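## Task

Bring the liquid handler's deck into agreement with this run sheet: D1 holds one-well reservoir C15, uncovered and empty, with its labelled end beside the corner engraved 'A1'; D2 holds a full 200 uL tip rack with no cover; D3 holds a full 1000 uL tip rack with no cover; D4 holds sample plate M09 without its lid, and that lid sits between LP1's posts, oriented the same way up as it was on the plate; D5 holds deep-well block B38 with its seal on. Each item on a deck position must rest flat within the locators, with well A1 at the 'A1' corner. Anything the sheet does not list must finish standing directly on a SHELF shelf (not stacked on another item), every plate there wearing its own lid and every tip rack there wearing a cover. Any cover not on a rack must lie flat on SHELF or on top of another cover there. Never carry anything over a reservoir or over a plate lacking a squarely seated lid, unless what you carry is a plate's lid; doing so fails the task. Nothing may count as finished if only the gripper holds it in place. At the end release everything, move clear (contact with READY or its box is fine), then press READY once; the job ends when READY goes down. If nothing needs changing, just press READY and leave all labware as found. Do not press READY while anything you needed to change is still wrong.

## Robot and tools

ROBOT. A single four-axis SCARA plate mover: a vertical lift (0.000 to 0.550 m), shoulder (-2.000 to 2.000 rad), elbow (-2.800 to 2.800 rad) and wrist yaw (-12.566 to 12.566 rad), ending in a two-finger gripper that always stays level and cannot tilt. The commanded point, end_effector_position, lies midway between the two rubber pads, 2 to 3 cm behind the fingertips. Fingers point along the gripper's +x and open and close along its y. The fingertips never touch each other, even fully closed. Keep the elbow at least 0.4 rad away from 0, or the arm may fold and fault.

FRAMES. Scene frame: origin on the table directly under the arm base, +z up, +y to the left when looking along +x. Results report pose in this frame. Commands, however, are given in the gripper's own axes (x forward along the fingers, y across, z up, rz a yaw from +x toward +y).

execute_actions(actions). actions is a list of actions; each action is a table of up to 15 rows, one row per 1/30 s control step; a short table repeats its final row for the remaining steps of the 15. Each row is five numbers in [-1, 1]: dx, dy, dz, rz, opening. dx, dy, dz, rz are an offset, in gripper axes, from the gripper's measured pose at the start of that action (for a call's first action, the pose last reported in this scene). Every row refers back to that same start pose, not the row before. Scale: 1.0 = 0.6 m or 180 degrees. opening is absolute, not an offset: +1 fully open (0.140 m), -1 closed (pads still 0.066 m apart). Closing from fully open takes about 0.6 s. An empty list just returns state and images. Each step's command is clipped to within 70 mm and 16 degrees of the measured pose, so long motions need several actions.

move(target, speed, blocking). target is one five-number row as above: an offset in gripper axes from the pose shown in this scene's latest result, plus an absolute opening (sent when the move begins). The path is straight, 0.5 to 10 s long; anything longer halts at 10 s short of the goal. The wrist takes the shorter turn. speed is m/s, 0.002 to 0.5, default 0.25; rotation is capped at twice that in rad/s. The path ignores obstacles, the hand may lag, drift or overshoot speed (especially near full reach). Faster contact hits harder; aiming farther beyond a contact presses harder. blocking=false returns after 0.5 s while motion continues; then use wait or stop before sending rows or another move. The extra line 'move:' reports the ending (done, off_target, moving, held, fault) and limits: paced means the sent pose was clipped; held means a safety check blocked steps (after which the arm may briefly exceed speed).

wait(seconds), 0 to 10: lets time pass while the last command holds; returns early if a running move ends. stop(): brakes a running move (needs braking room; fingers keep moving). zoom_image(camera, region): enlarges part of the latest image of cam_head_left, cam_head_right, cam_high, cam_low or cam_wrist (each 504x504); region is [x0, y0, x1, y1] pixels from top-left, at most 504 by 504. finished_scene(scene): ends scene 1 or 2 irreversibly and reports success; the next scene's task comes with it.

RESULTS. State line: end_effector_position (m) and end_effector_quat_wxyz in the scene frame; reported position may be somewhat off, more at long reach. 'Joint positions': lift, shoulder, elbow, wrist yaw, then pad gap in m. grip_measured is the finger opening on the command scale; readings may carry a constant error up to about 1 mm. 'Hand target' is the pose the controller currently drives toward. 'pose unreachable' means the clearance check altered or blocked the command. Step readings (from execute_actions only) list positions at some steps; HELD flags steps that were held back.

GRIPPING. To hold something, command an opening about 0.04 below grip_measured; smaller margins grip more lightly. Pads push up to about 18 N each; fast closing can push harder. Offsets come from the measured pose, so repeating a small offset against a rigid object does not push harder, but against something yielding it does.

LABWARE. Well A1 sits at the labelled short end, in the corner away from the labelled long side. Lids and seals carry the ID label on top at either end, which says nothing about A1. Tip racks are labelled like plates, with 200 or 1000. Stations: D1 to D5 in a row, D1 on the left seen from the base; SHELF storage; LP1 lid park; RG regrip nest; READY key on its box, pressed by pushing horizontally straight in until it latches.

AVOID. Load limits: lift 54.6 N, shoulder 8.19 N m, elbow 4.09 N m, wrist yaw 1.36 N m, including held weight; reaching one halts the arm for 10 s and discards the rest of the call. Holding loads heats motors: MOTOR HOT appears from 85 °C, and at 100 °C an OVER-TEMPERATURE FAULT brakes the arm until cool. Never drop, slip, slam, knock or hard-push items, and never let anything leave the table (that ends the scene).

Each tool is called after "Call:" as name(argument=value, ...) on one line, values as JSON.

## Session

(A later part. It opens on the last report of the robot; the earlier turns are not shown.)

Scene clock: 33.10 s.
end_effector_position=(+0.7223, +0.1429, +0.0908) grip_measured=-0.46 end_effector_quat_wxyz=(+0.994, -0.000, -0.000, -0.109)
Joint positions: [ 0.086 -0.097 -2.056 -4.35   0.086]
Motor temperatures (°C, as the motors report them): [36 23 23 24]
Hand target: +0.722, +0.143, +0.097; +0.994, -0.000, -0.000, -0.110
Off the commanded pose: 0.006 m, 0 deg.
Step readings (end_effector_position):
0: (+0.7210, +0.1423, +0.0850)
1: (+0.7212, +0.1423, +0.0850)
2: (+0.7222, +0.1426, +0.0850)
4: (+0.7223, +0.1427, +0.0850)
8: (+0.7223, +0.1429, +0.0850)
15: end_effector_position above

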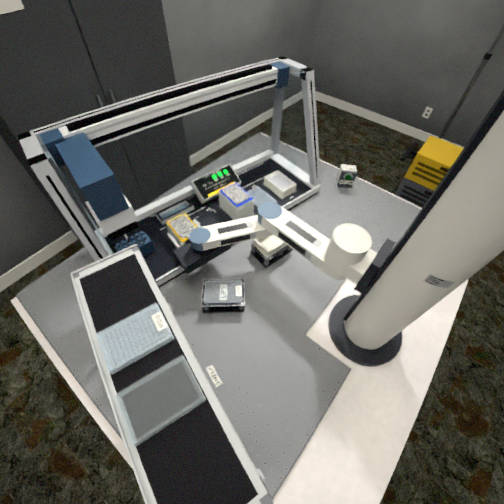

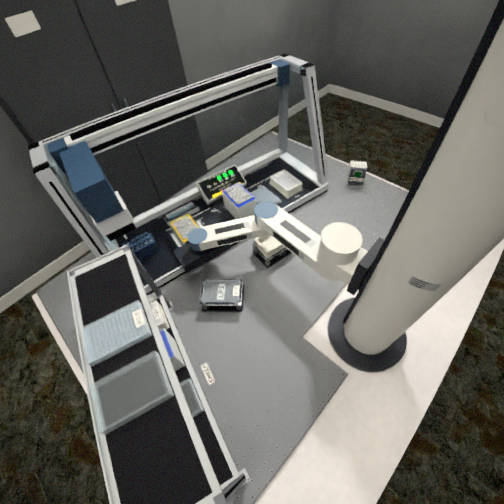

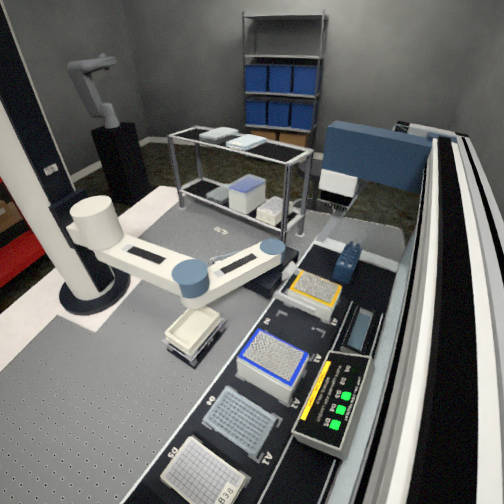

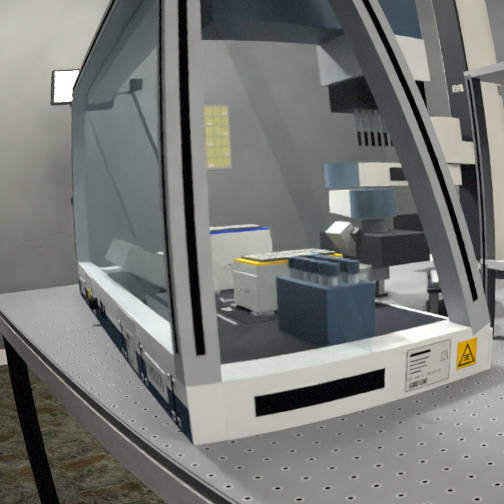

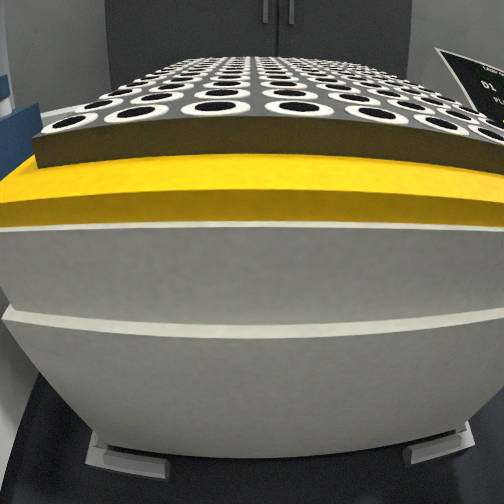

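Call:
zoom_image(camera="cam_wrist", region=[70, 410, 190, 500])

Call:
zoom_image(camera="cam_wrist", region=[384, 400, 504, 490])

Region (70, 410, 190, 500) of cam_wrist's 504x504 image, scaled by 4.200, with more detail than that image has; it fills the top 378 rows of this view, and the rest is white.

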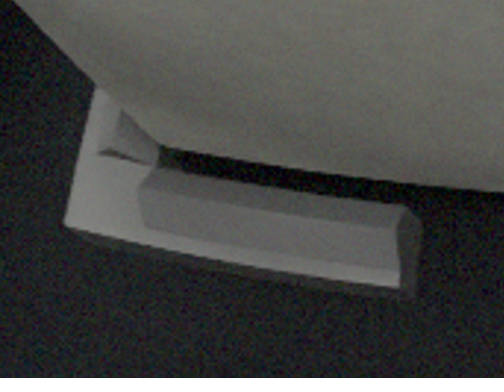

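Region (384, 400, 504, 490) of cam_wrist's 504x504 image, scaled by 4.200, with more detail than that image has; it fills the top 378 rows of this view, and the rest is white.

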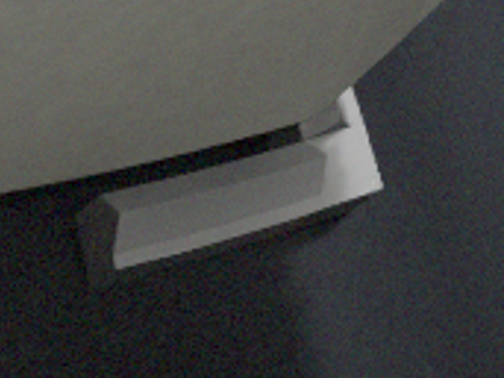

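Call:
move(target=[0.0017, -0.2057, 0.007, 0.0015, -0.505], speed=0.3)

Scene clock: 35.47 s.
end_effector_position=(+0.6967, +0.0219, +0.0950) grip_measured=-0.46 end_effector_quat_wxyz=(+0.994, -0.000, -0.000, -0.108)
Joint positions: [ 0.09  -0.527 -1.681 -4.29   0.086]
Motor temperatures (°C, as the motors report them): [36 23 23 24]
Hand target: +0.697, +0.022, +0.095; +0.994, -0.000, -0.000, -0.107
Off the commanded pose: 0.000 m, 0 deg.
move: done

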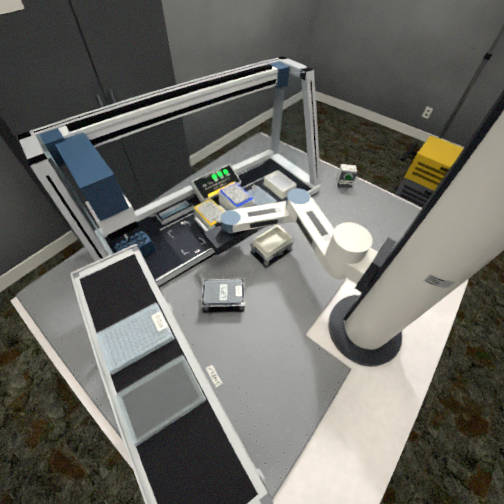

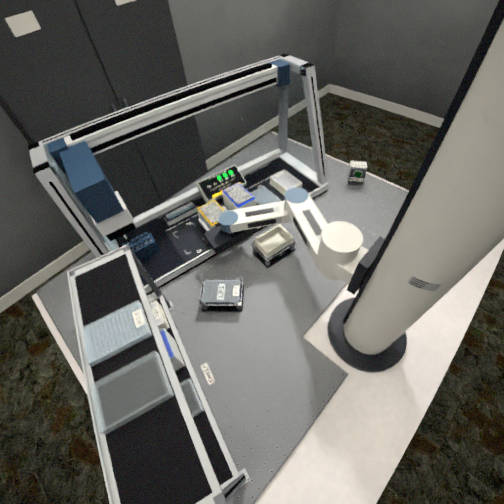

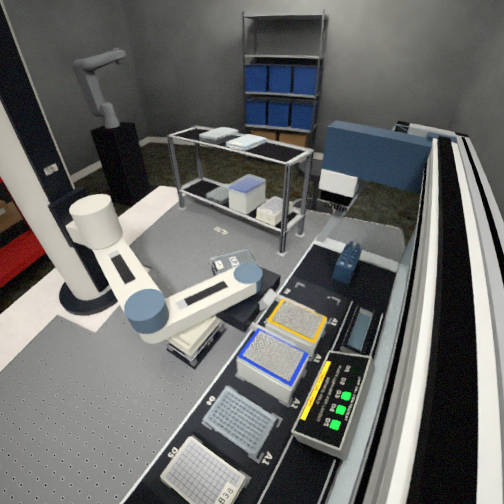

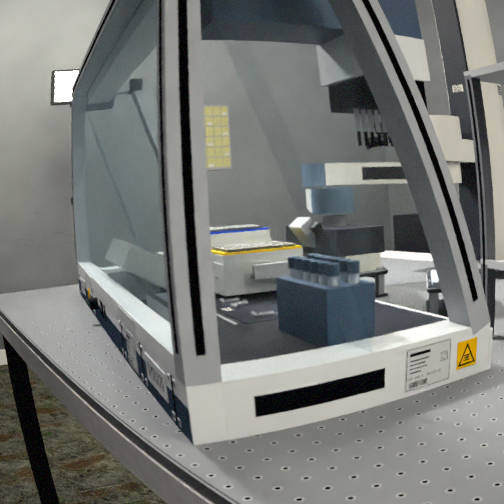

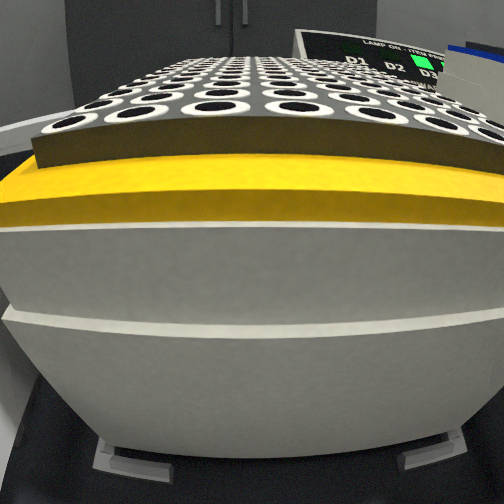

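Call:
zoom_image(camera="cam_wrist", region=[70, 410, 190, 500])

Call:
zoom_image(camera="cam_wrist", region=[384, 400, 504, 490])

Region (70, 410, 190, 500) of cam_wrist's 504x504 image, scaled by 4.200, with more detail than that image has; it fills the top 378 rows of this view, and the rest is white.

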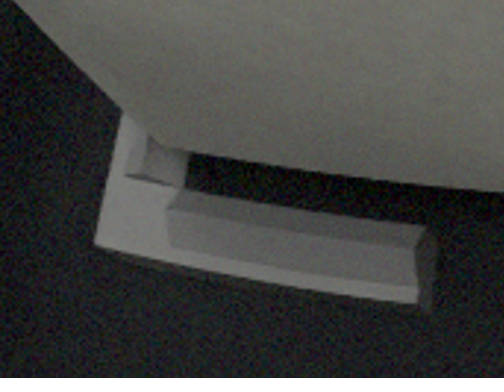

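Region (384, 400, 504, 490) of cam_wrist's 504x504 image, scaled by 4.200, with more detail than that image has; it fills the top 378 rows of this view, and the rest is white.

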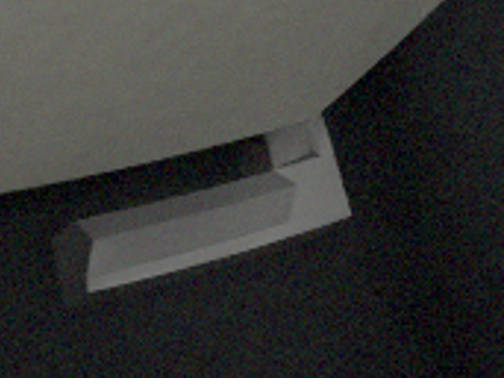

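Call:
execute_actions(actions=[[[0,0.0003,-0.002,0.0006,-0.505],[0,0.0003,-0.005,0.0006,-0.505],[0,0.0003,-0.008,0.0006,-0.505],[0,0.0003,-0.0105,0.0006,-0.505],[0,0.0003,-0.0125,0.0006,-0.505],[0,0.0003,-0.014,0.0006,-0.505],[0,0.0003,-0.0152,0.0006,-0.505],[0,0.0003,-0.016,0.0006,-0.505],[0,0.0003,-0.0165,0.0006,-0.505],[0,0.0003,-0.0165,0.0006,-0.505],[0,0.0003,-0.0165,0.0006,-0.485],[0,0.0003,-0.0165,0.0006,-0.465],[0,0.0003,-0.0165,0.0006,-0.44],[0,0.0003,-0.0165,0.0006,-0.38],[0,0.0003,-0.0165,0.0006,-0.04]],[[0,0,0,0,-0.04],[0,0,0.002,0,-0.04],[-0.002,0,0.005,0,-0.04],[-0.007,0,0.009,0,-0.04],[-0.015,0,0.014,0,-0.04],[-0.026,0,0.019,0,-0.04],[-0.039,0,0.024,0,-0.04],[-0.053,0,0.029,0,-0.04],[-0.068,0,0.033,0,-0.04],[-0.083,0,0.035,0,-0.04],[-0.098,0,0.035,0,-0.04],[-0.113,0,0.035,0,-0.04],[-0.128,0,0.035,0,-0.04],[-0.143,0,0.035,0,-0.04],[-0.158,0,0.035,0,-0.04]]])

Scene clock: 37.20 s.
end_effector_position=(+0.6272, +0.0381, +0.1061) grip_measured=-0.04 end_effector_quat_wxyz=(+0.994, -0.000, -0.000, -0.105)
Joint positions: [ 0.101 -0.597 -1.33  -4.567  0.102]
Motor temperatures (°C, as the motors report them): [36 23 23 24]
Hand target: +0.609, +0.042, +0.106; +0.994, -0.000, -0.000, -0.105
Off the commanded pose: 0.024 m, 0 deg.
Step readings (end_effector_position; steps 1 to 15: 1st action; 16 to 30: 2nd action):
0: (+0.6966, +0.0220, +0.0950)
1: (+0.6967, +0.0220, +0.0949)
2: (+0.6967, +0.0220, +0.0938)
4: (+0.6967, +0.0220, +0.0904)
8: (+0.6965, +0.0222, +0.0857)
15: (+0.6966, +0.0222, +0.0850)
16: (+0.6966, +0.0222, +0.0850)
17: (+0.6966, +0.0222, +0.0851)
19: (+0.6956, +0.0223, +0.0878)
23: (+0.6798, +0.0261, +0.0974)
30: end_effector_position above

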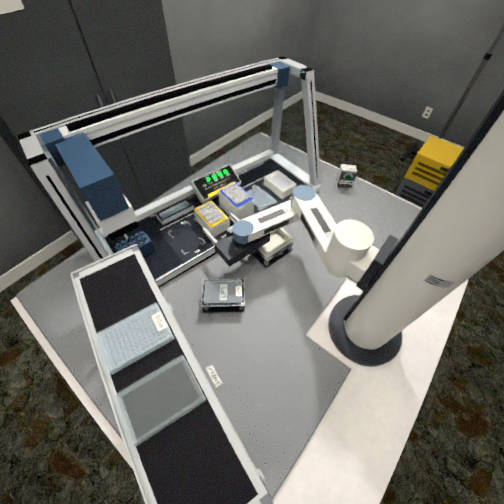

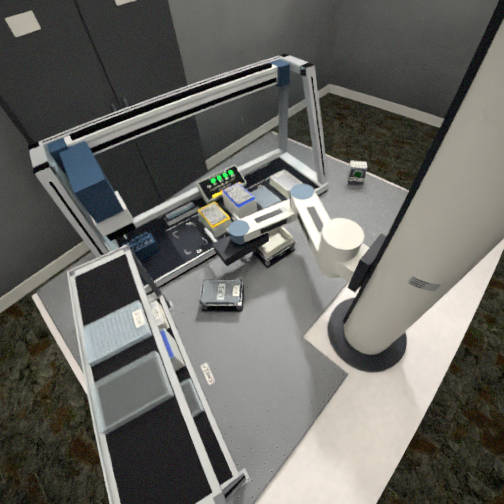

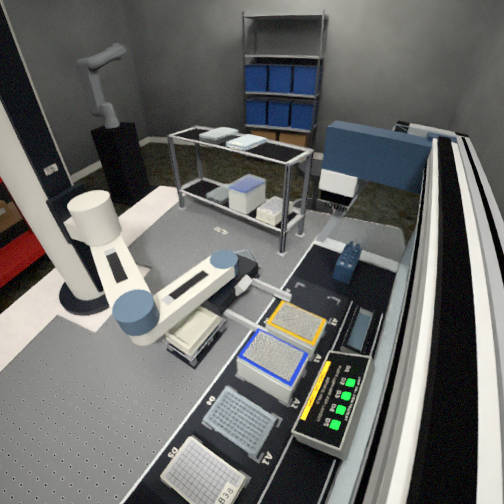

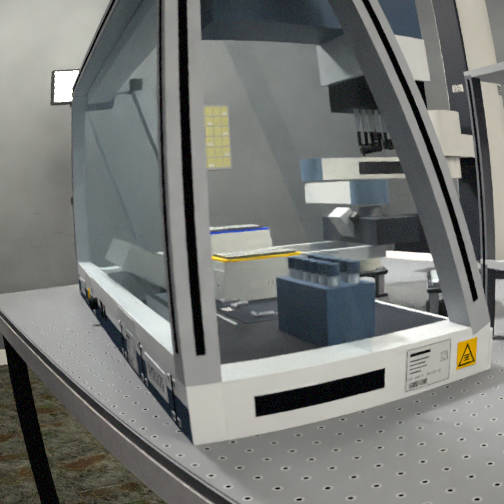

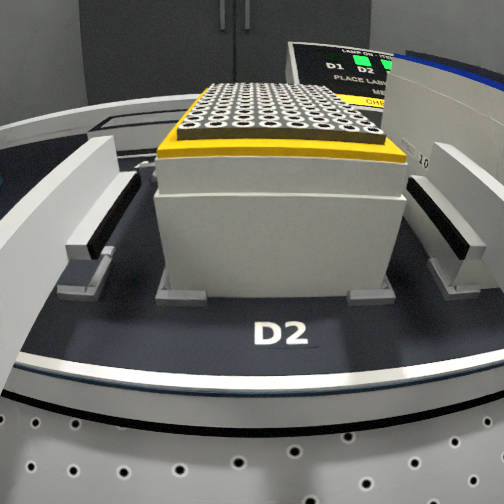

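Call:
execute_actions(actions=[[[-0.036,0,0,0,-0.04],[-0.046,0,0,0,-0.04],[-0.06,-0.002,0,-0.004,-0.04],[-0.077,-0.006,0,-0.012,-0.04],[-0.095,-0.012,0,-0.025,-0.04],[-0.113,-0.02,0,-0.043,-0.04],[-0.131,-0.03,0,-0.066,-0.04],[-0.149,-0.042,0,-0.093,-0.04],[-0.166,-0.055,0,-0.123,-0.04],[-0.182,-0.069,0,-0.153,-0.04],[-0.197,-0.083,0,-0.183,-0.04],[-0.21,-0.097,0,-0.213,-0.04],[-0.222,-0.111,0,-0.243,-0.04],[-0.232,-0.125,0,-0.273,-0.04],[-0.241,-0.139,0,-0.303,-0.04]],[[0.006,-0.05,0,-0.095,-0.04],[0.011,-0.062,0,-0.124,-0.04],[0.015,-0.074,0,-0.153,-0.04],[0.019,-0.086,0,-0.181,-0.04],[0.023,-0.096,0,-0.207,-0.04],[0.0255,-0.105,0,-0.23,-0.04],[0.028,-0.113,0,-0.25,-0.04],[0.0295,-0.119,0,-0.265,-0.04],[0.031,-0.124,0,-0.277,-0.04],[0.032,-0.127,0,-0.285,-0.04],[0.032,-0.128,0,-0.288,-0.04]]])

Scene clock: 39.07 s.
end_effector_position=(+0.4524, -0.0618, +0.1061) grip_measured=-0.04 end_effector_quat_wxyz=(+0.663, -0.000, -0.000, -0.748)
Joint positions: [ 0.101 -0.586 -1.241 -6.147  0.102]
Motor temperatures (°C, as the motors report them): [36 23 23 24]
Hand target: +0.452, -0.062, +0.106; +0.664, -0.000, -0.000, -0.748
Off the commanded pose: 0.000 m, 0 deg.
Step readings (end_effector_position; steps 1 to 15: 1st action; 16 to 30: 2nd action):
0: (+0.6085, +0.0419, +0.1061)
1: (+0.6082, +0.0418, +0.1061)
2: (+0.6061, +0.0423, +0.1061)
4: (+0.5962, +0.0438, +0.1061)
8: (+0.5623, +0.0376, +0.1061)
15: (+0.4931, +0.0063, +0.1061)
16: (+0.4840, +0.0000, +0.1061)
17: (+0.4769, -0.0058, +0.1061)
19: (+0.4695, -0.0177, +0.1061)
23: (+0.4589, -0.0451, +0.1061)
30: end_effector_position above

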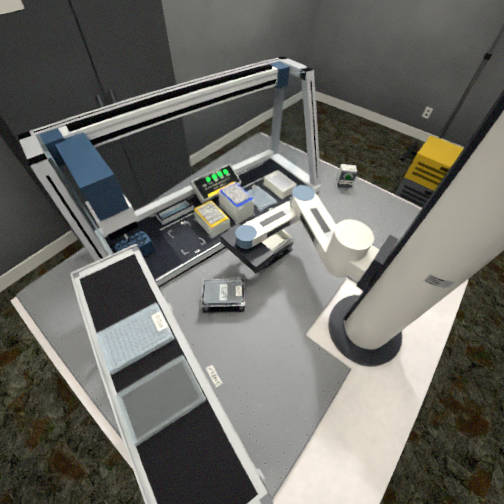

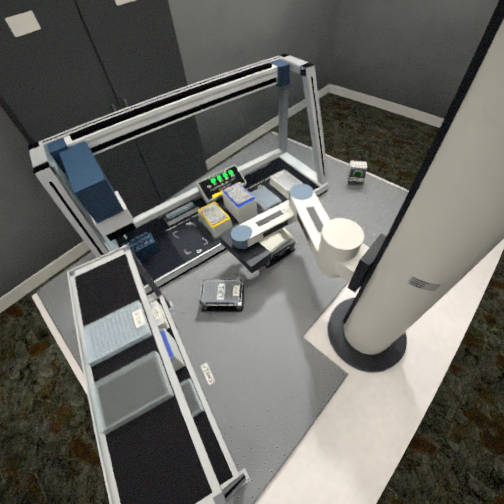

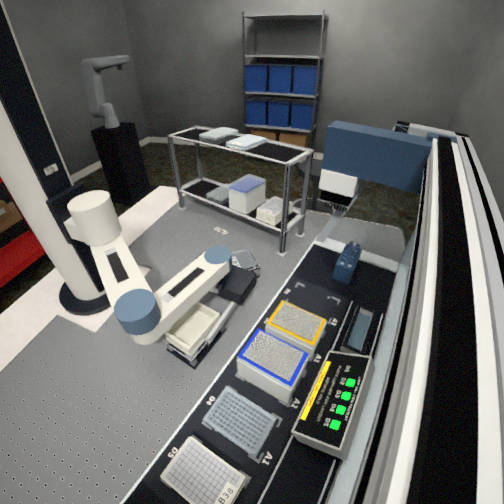

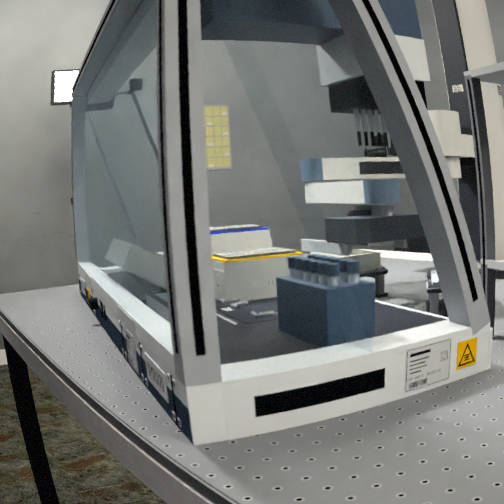

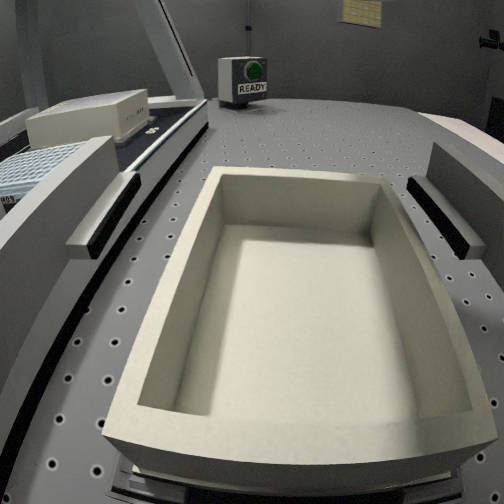

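Call:
execute_actions(actions=[])

Scene clock: 39.93 s.
end_effector_position=(+0.4524, -0.0617, +0.1061) grip_measured=-0.04 end_effector_quat_wxyz=(+0.663, -0.000, -0.000, -0.748)
Joint positions: [ 0.101 -0.586 -1.241 -6.147  0.102]
Motor temperatures (°C, as the motors report them): [36 23 23 24]
Hand target: +0.452, -0.062, +0.106; +0.664, -0.000, -0.000, -0.748
Off the commanded pose: 0.000 m, 0 deg.

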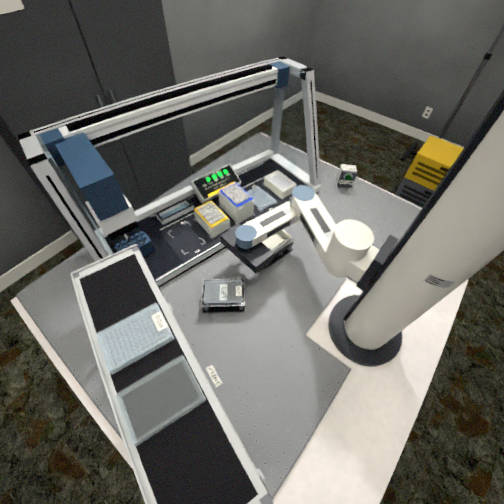

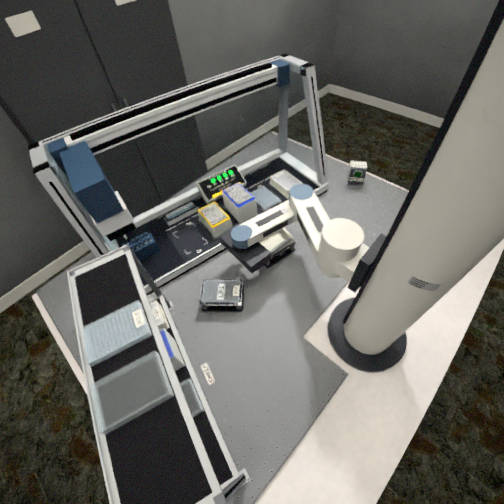

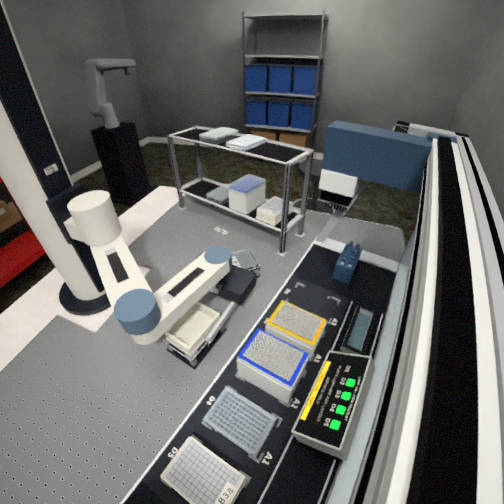

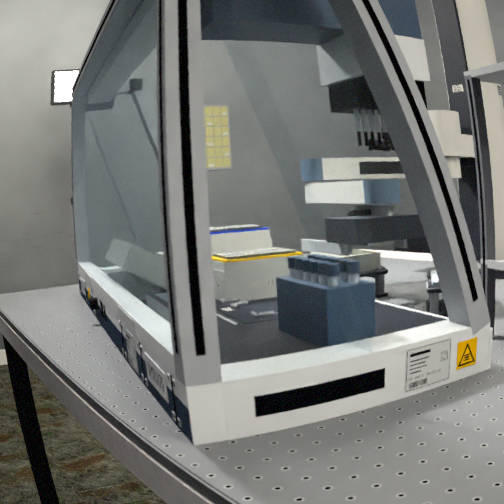

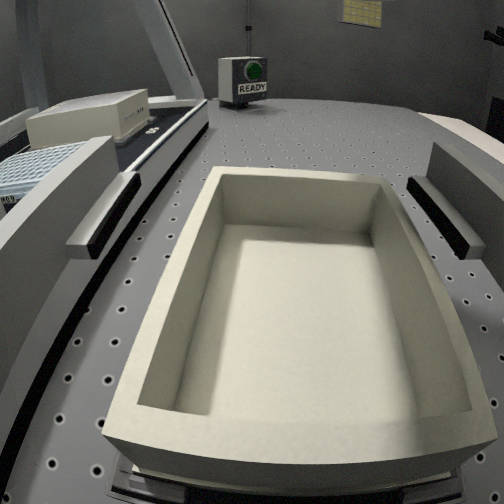

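Call:
execute_actions(actions=[[[-0.002,-0.0035,0,-0.008,-0.04],[-0.004,-0.007,0,-0.016,-0.04],[-0.006,-0.0105,0,-0.023,-0.04],[-0.0081,-0.0137,0,-0.0302,-0.04]]])

Scene clock: 40.73 s.
end_effector_position=(+0.4448, -0.0558, +0.1061) grip_measured=-0.04 end_effector_quat_wxyz=(+0.627, -0.000, -0.000, -0.779)
Joint positions: [ 0.101 -0.567 -1.271 -6.23   0.102]
Motor temperatures (°C, as the motors report them): [36 23 23 24]
Hand target: +0.445, -0.056, +0.106; +0.627, -0.000, -0.000, -0.779
Off the commanded pose: 0.000 m, 0 deg.
Step readings (end_effector_position):
0: (+0.4524, -0.0617, +0.1061)
1: (+0.4521, -0.0615, +0.1061)
2: (+0.4505, -0.0603, +0.1061)
4: (+0.4467, -0.0573, +0.1061)
8: (+0.4448, -0.0558, +0.1061)
15: end_effector_position above

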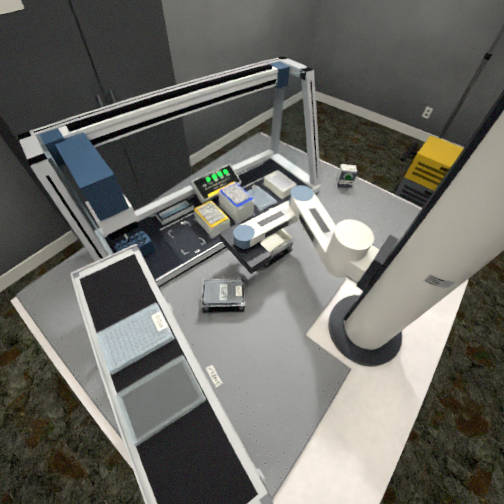

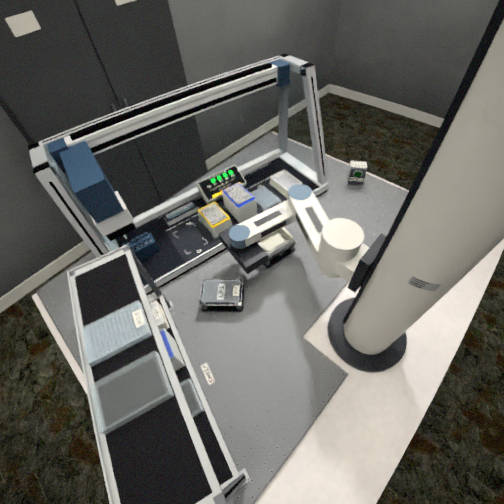

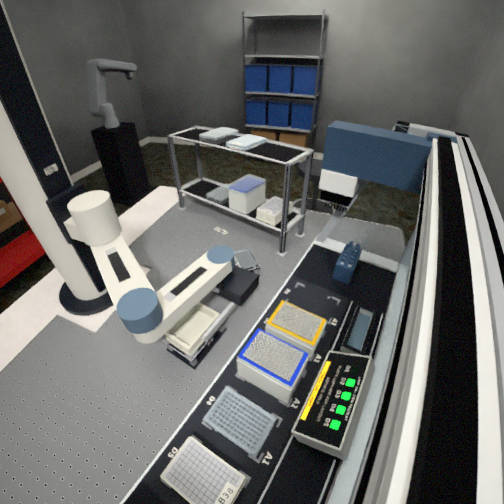

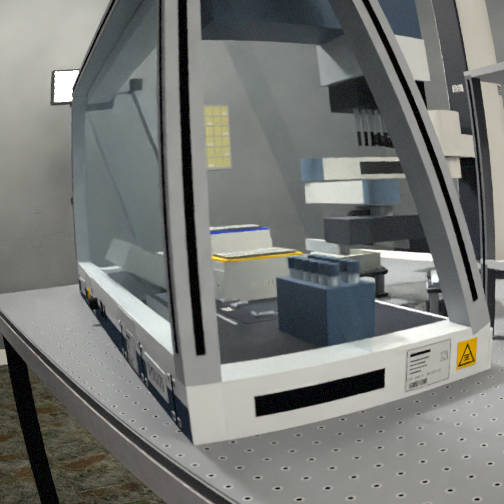

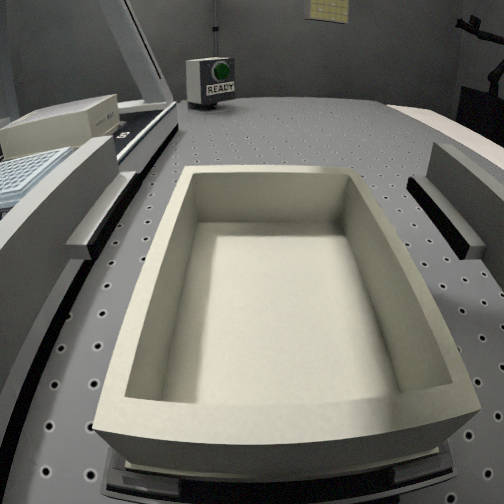

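Call:
zoom_image(camera="cam_high", region=[150, 290, 250, 380])

Call:
execute_actions(actions=[[[0,0,-0.006,0,-0.04],[0,0,-0.013,0,-0.04],[0,0,-0.021,0,-0.04],[0,0,-0.029,0,-0.04],[0,0,-0.037,0,-0.04],[0,0,-0.045,0,-0.04],[0,0,-0.052,0,-0.04],[0,0,-0.058,0,-0.1],[0,0,-0.062,0,-0.16],[0,0,-0.0645,0,-0.22],[0,0,-0.0652,0,-0.28],[0,0,-0.0652,0,-0.33],[0,0,-0.0652,0,-0.37],[0,0,-0.0652,0,-0.4],[0,0,-0.0652,0,-0.41]],[[0,0,0,0,-0.42],[0,0,0,0,-0.43],[0,0,0,0,-0.44],[0,0,0,0,-0.45],[0,0,0,0,-0.46],[0,0,0,0,-0.47],[0,0,0,0,-0.48],[0,0,0,0,-0.49],[0,0,0,0,-0.5],[0,0,0,0,-0.505]]])

Region (150, 290, 250, 380) of cam_high's 504x504 image, scaled by 5.040, with more detail than that image has; it fills the top 454 rows of this view, and the rest is white.

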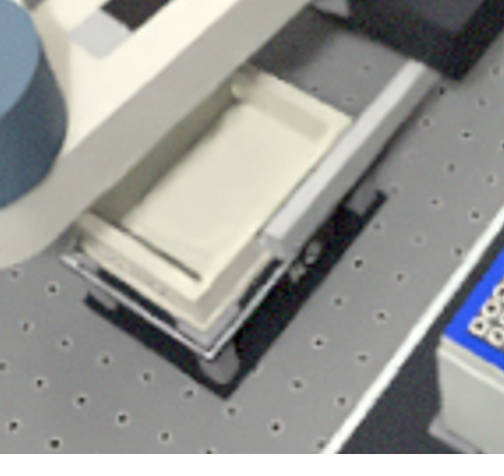

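Scene clock: 42.03 s.
end_effector_position=(+0.4448, -0.0558, +0.0669) grip_measured=-0.46 end_effector_quat_wxyz=(+0.627, -0.000, -0.000, -0.779)
Joint positions: [ 0.062 -0.567 -1.271 -6.23   0.086]
Motor temperatures (°C, as the motors report them): [36 23 23 24]
Hand target: +0.445, -0.056, +0.067; +0.627, -0.000, -0.000, -0.779
Off the commanded pose: 0.000 m, 0 deg.
Step readings (end_effector_position; steps 1 to 15: 1st action; 16 to 30: 2nd action):
0: (+0.4448, -0.0558, +0.1061)
1: (+0.4448, -0.0558, +0.1060)
2: (+0.4448, -0.0558, +0.1045)
4: (+0.4448, -0.0558, +0.0970)
8: (+0.4448, -0.0558, +0.0790)
15: (+0.4448, -0.0558, +0.0669)
16: (+0.4448, -0.0558, +0.0669)
17: (+0.4448, -0.0558, +0.0669)
19: (+0.4448, -0.0558, +0.0669)
23: (+0.4448, -0.0558, +0.0669)
30: end_effector_position above

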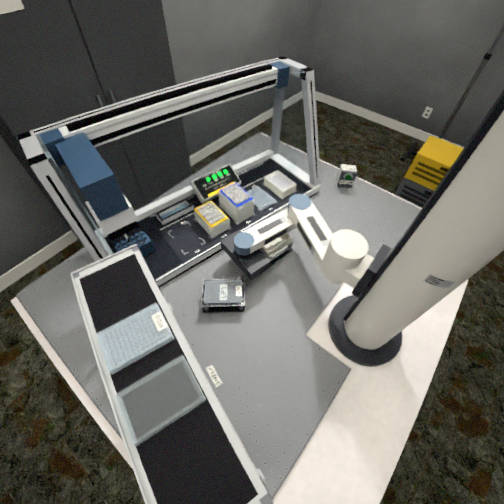

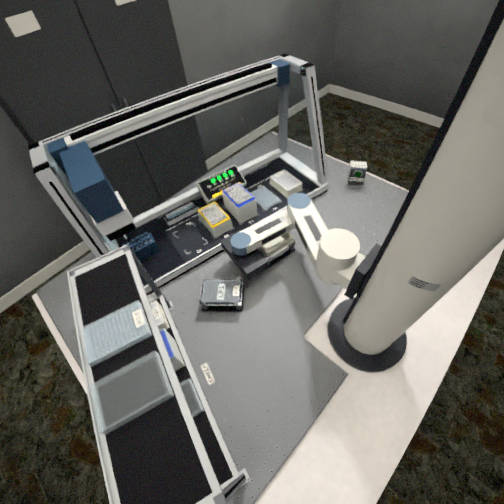

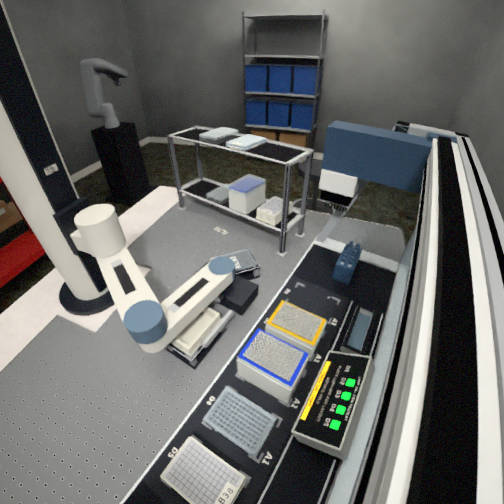

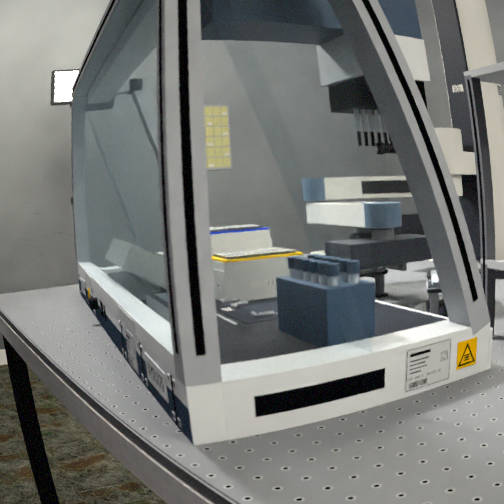

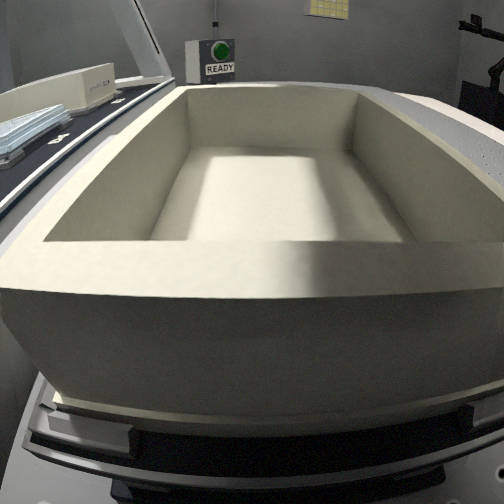

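Call:
execute_actions(actions=[[[0,0,0.003,0,-0.505],[0,0,0.008,0,-0.505],[0,0,0.015,0,-0.505],[0,0,0.023,0,-0.505],[0,0,0.031,0,-0.505],[0,0,0.038,0,-0.505],[0,0,0.044,0,-0.505],[-0.004,0.0013,0.047,0.005,-0.505],[-0.0127,0.004,0.047,0.015,-0.505],[-0.025,0.008,0.047,0.03,-0.505],[-0.04,0.0128,0.047,0.048,-0.505],[-0.057,0.018,0.047,0.068,-0.505],[-0.074,0.0235,0.047,0.088,-0.505],[-0.091,0.029,0.047,0.108,-0.505],[-0.108,0.034,0.047,0.128,-0.505]]])

Scene clock: 43.97 s.
end_effector_position=(+0.4620, -0.0218, +0.0951) grip_measured=-0.46 end_effector_quat_wxyz=(+0.714, -0.000, -0.000, -0.700)
Joint positions: [ 0.09  -0.442 -1.258 -6.133  0.086]
Motor temperatures (°C, as the motors report them): [36 23 23 24]
Hand target: +0.473, +0.003, +0.095; +0.770, -0.000, -0.000, -0.638
Off the commanded pose: 0.030 m, 10 deg.
Step readings (end_effector_position):
0: (+0.4448, -0.0558, +0.0669)
1: (+0.4448, -0.0558, +0.0670)
2: (+0.4448, -0.0558, +0.0684)
4: (+0.4448, -0.0558, +0.0739)
8: (+0.4448, -0.0558, +0.0901)
15: end_effector_position above

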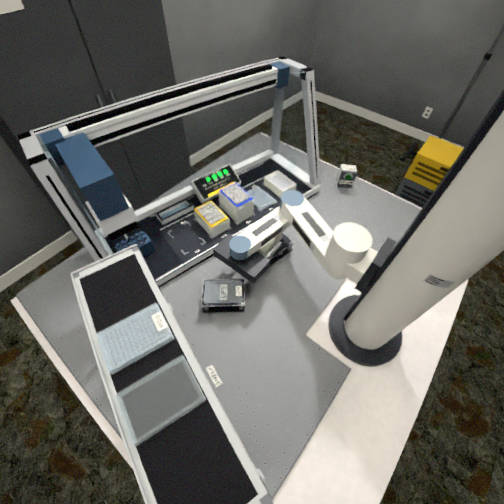

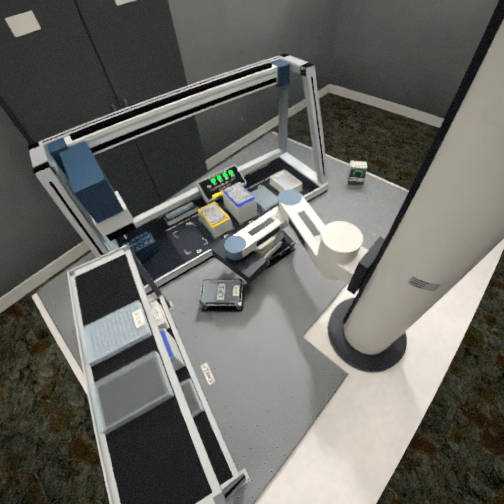

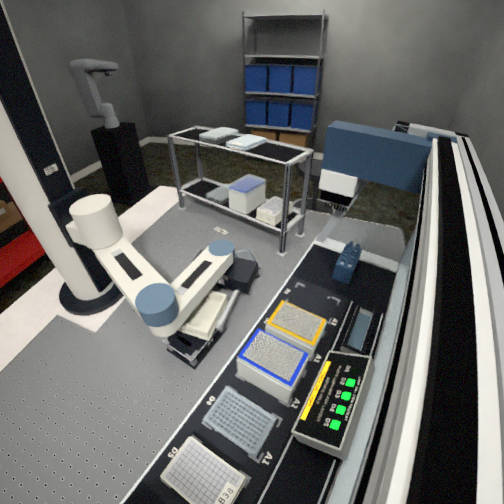

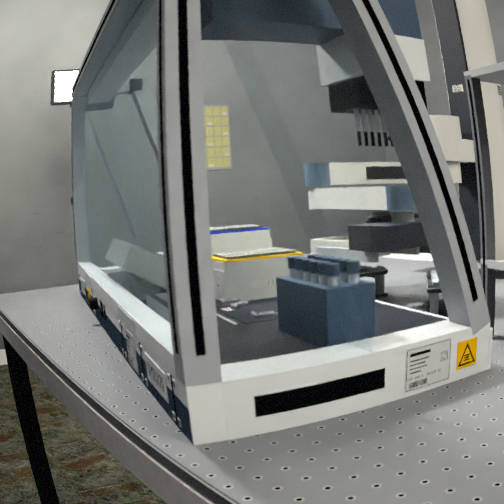

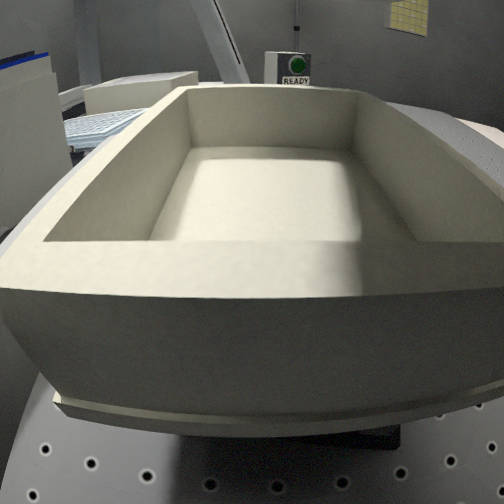

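Call:
execute_actions(actions=[[[-0.0452,0.0217,0,0.0605,-0.505],[-0.0523,0.0262,0,0.0716,-0.505],[-0.0622,0.0325,0,0.0903,-0.505],[-0.0749,0.0407,0,0.1126,-0.505],[-0.0876,0.0488,0,0.135,-0.505],[-0.1003,0.0569,0,0.1573,-0.505],[-0.1131,0.0651,0,0.1797,-0.505],[-0.1258,0.0732,0,0.202,-0.505],[-0.1385,0.0813,0,0.2244,-0.505],[-0.1512,0.0894,0,0.2468,-0.505],[-0.1639,0.0976,0,0.2691,-0.505],[-0.1766,0.1057,0,0.2915,-0.505],[-0.1894,0.1138,0,0.3138,-0.505],[-0.2021,0.1219,0,0.3362,-0.505],[-0.2148,0.1301,0,0.3585,-0.505]]])

Scene clock: 45.13 s.
end_effector_position=(+0.5244, +0.0949, +0.0951) grip_measured=-0.46 end_effector_quat_wxyz=(+0.961, -0.000, -0.000, -0.276)
Joint positions: [ 0.09  -0.242 -1.156 -5.444  0.086]
Motor temperatures (°C, as the motors report them): [36 23 23 24]
Hand target: +0.532, +0.109, +0.095; +0.976, -0.000, -0.000, -0.216
Off the commanded pose: 0.019 m, 8 deg.
Step readings (end_effector_position):
0: (+0.4731, +0.0034, +0.0951)
1: (+0.4733, +0.0035, +0.0951)
2: (+0.4744, +0.0054, +0.0951)
4: (+0.4789, +0.0131, +0.0951)
8: (+0.4936, +0.0417, +0.0951)
15: end_effector_position above

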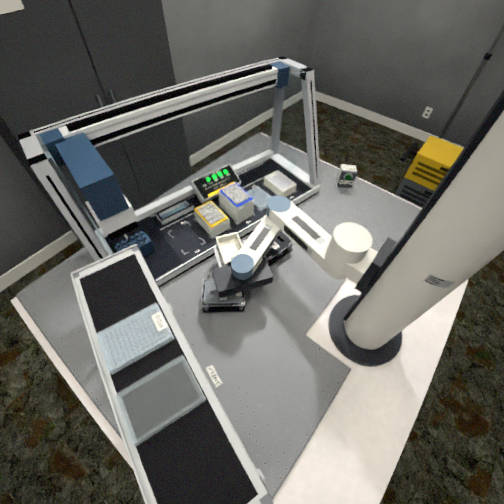

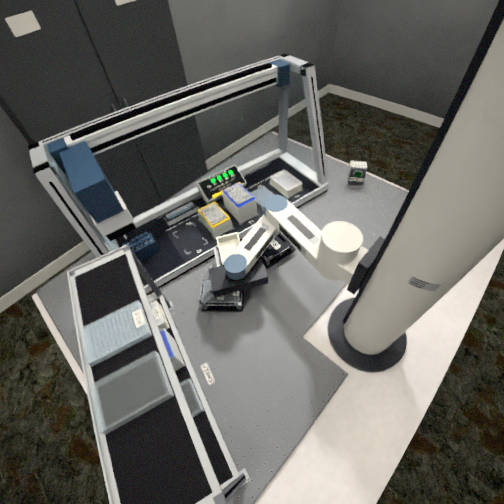

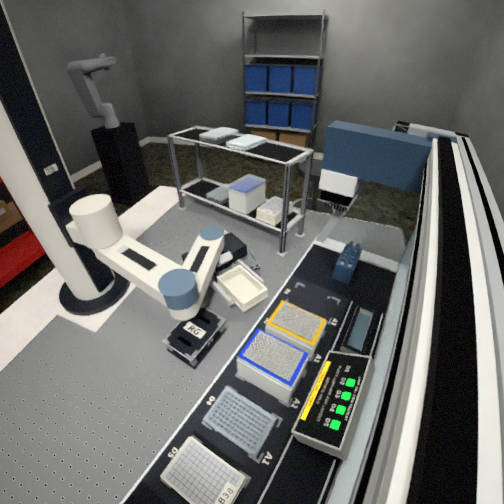

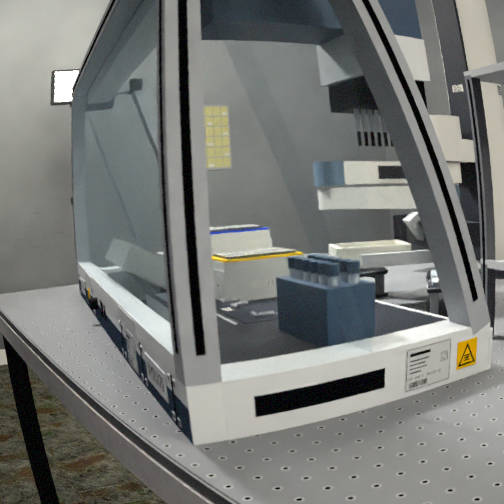

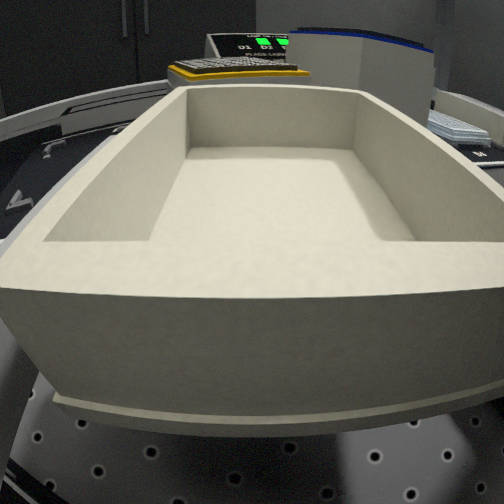

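Call:
execute_actions(actions=[[[-0.001,0.033,0,0.046,-0.505],[-0.0003,0.043,0,0.056,-0.505],[0.0004,0.058,0,0.068,-0.505],[0.001,0.073,0,0.08,-0.505],[0.002,0.088,0,0.092,-0.505],[0.003,0.103,0,0.101,-0.505],[0.004,0.118,0,0.107,-0.505],[0.006,0.133,0,0.1101,-0.505],[0.011,0.147,0,0.1101,-0.505],[0.02,0.159,0,0.1101,-0.505],[0.032,0.168,0,0.1101,-0.505],[0.046,0.1748,0,0.1101,-0.505],[0.06,0.1799,0,0.1101,-0.505],[0.074,0.1849,0,0.1101,-0.505],[0.088,0.1899,0,0.1101,-0.505]]])

Scene clock: 46.73 s.
end_effector_position=(+0.6075, +0.1657, +0.0951) grip_measured=-0.46 end_effector_quat_wxyz=(+0.994, -0.000, -0.000, -0.105)
Joint positions: [ 0.09  -0.159 -1.491 -4.843  0.086]
Motor temperatures (°C, as the motors report them): [36 23 23 24]
Hand target: +0.625, +0.160, +0.095; +0.994, -0.000, -0.000, -0.107
Off the commanded pose: 0.022 m, 0 deg.
Step readings (end_effector_position):
0: (+0.5322, +0.1088, +0.0951)
1: (+0.5325, +0.1091, +0.0951)
2: (+0.5343, +0.1119, +0.0951)
4: (+0.5405, +0.1213, +0.0951)
8: (+0.5583, +0.1480, +0.0951)
15: end_effector_position above

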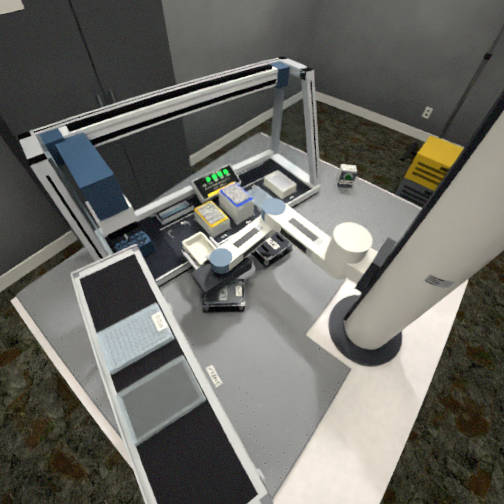

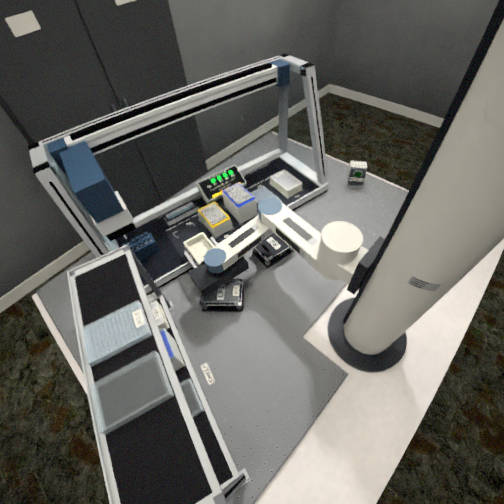

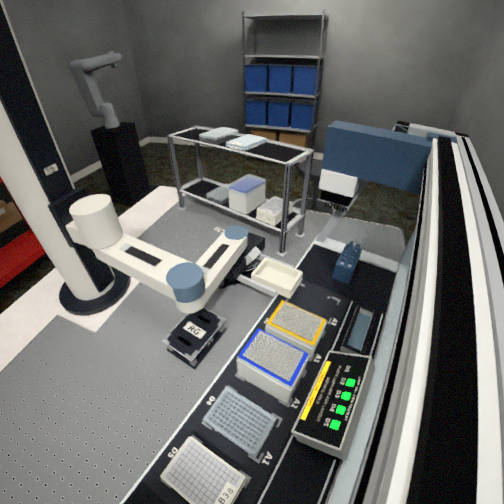

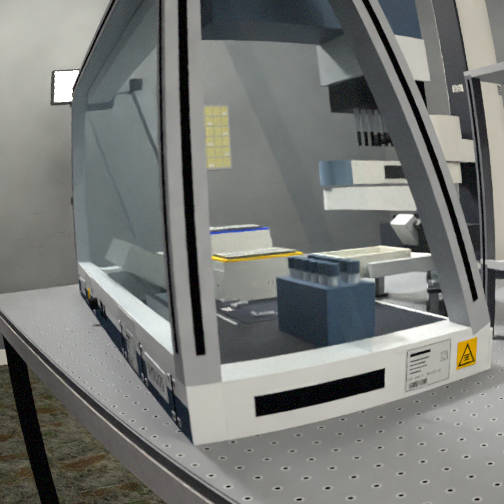

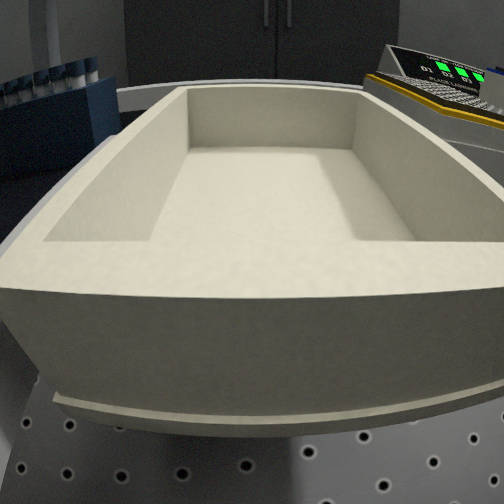

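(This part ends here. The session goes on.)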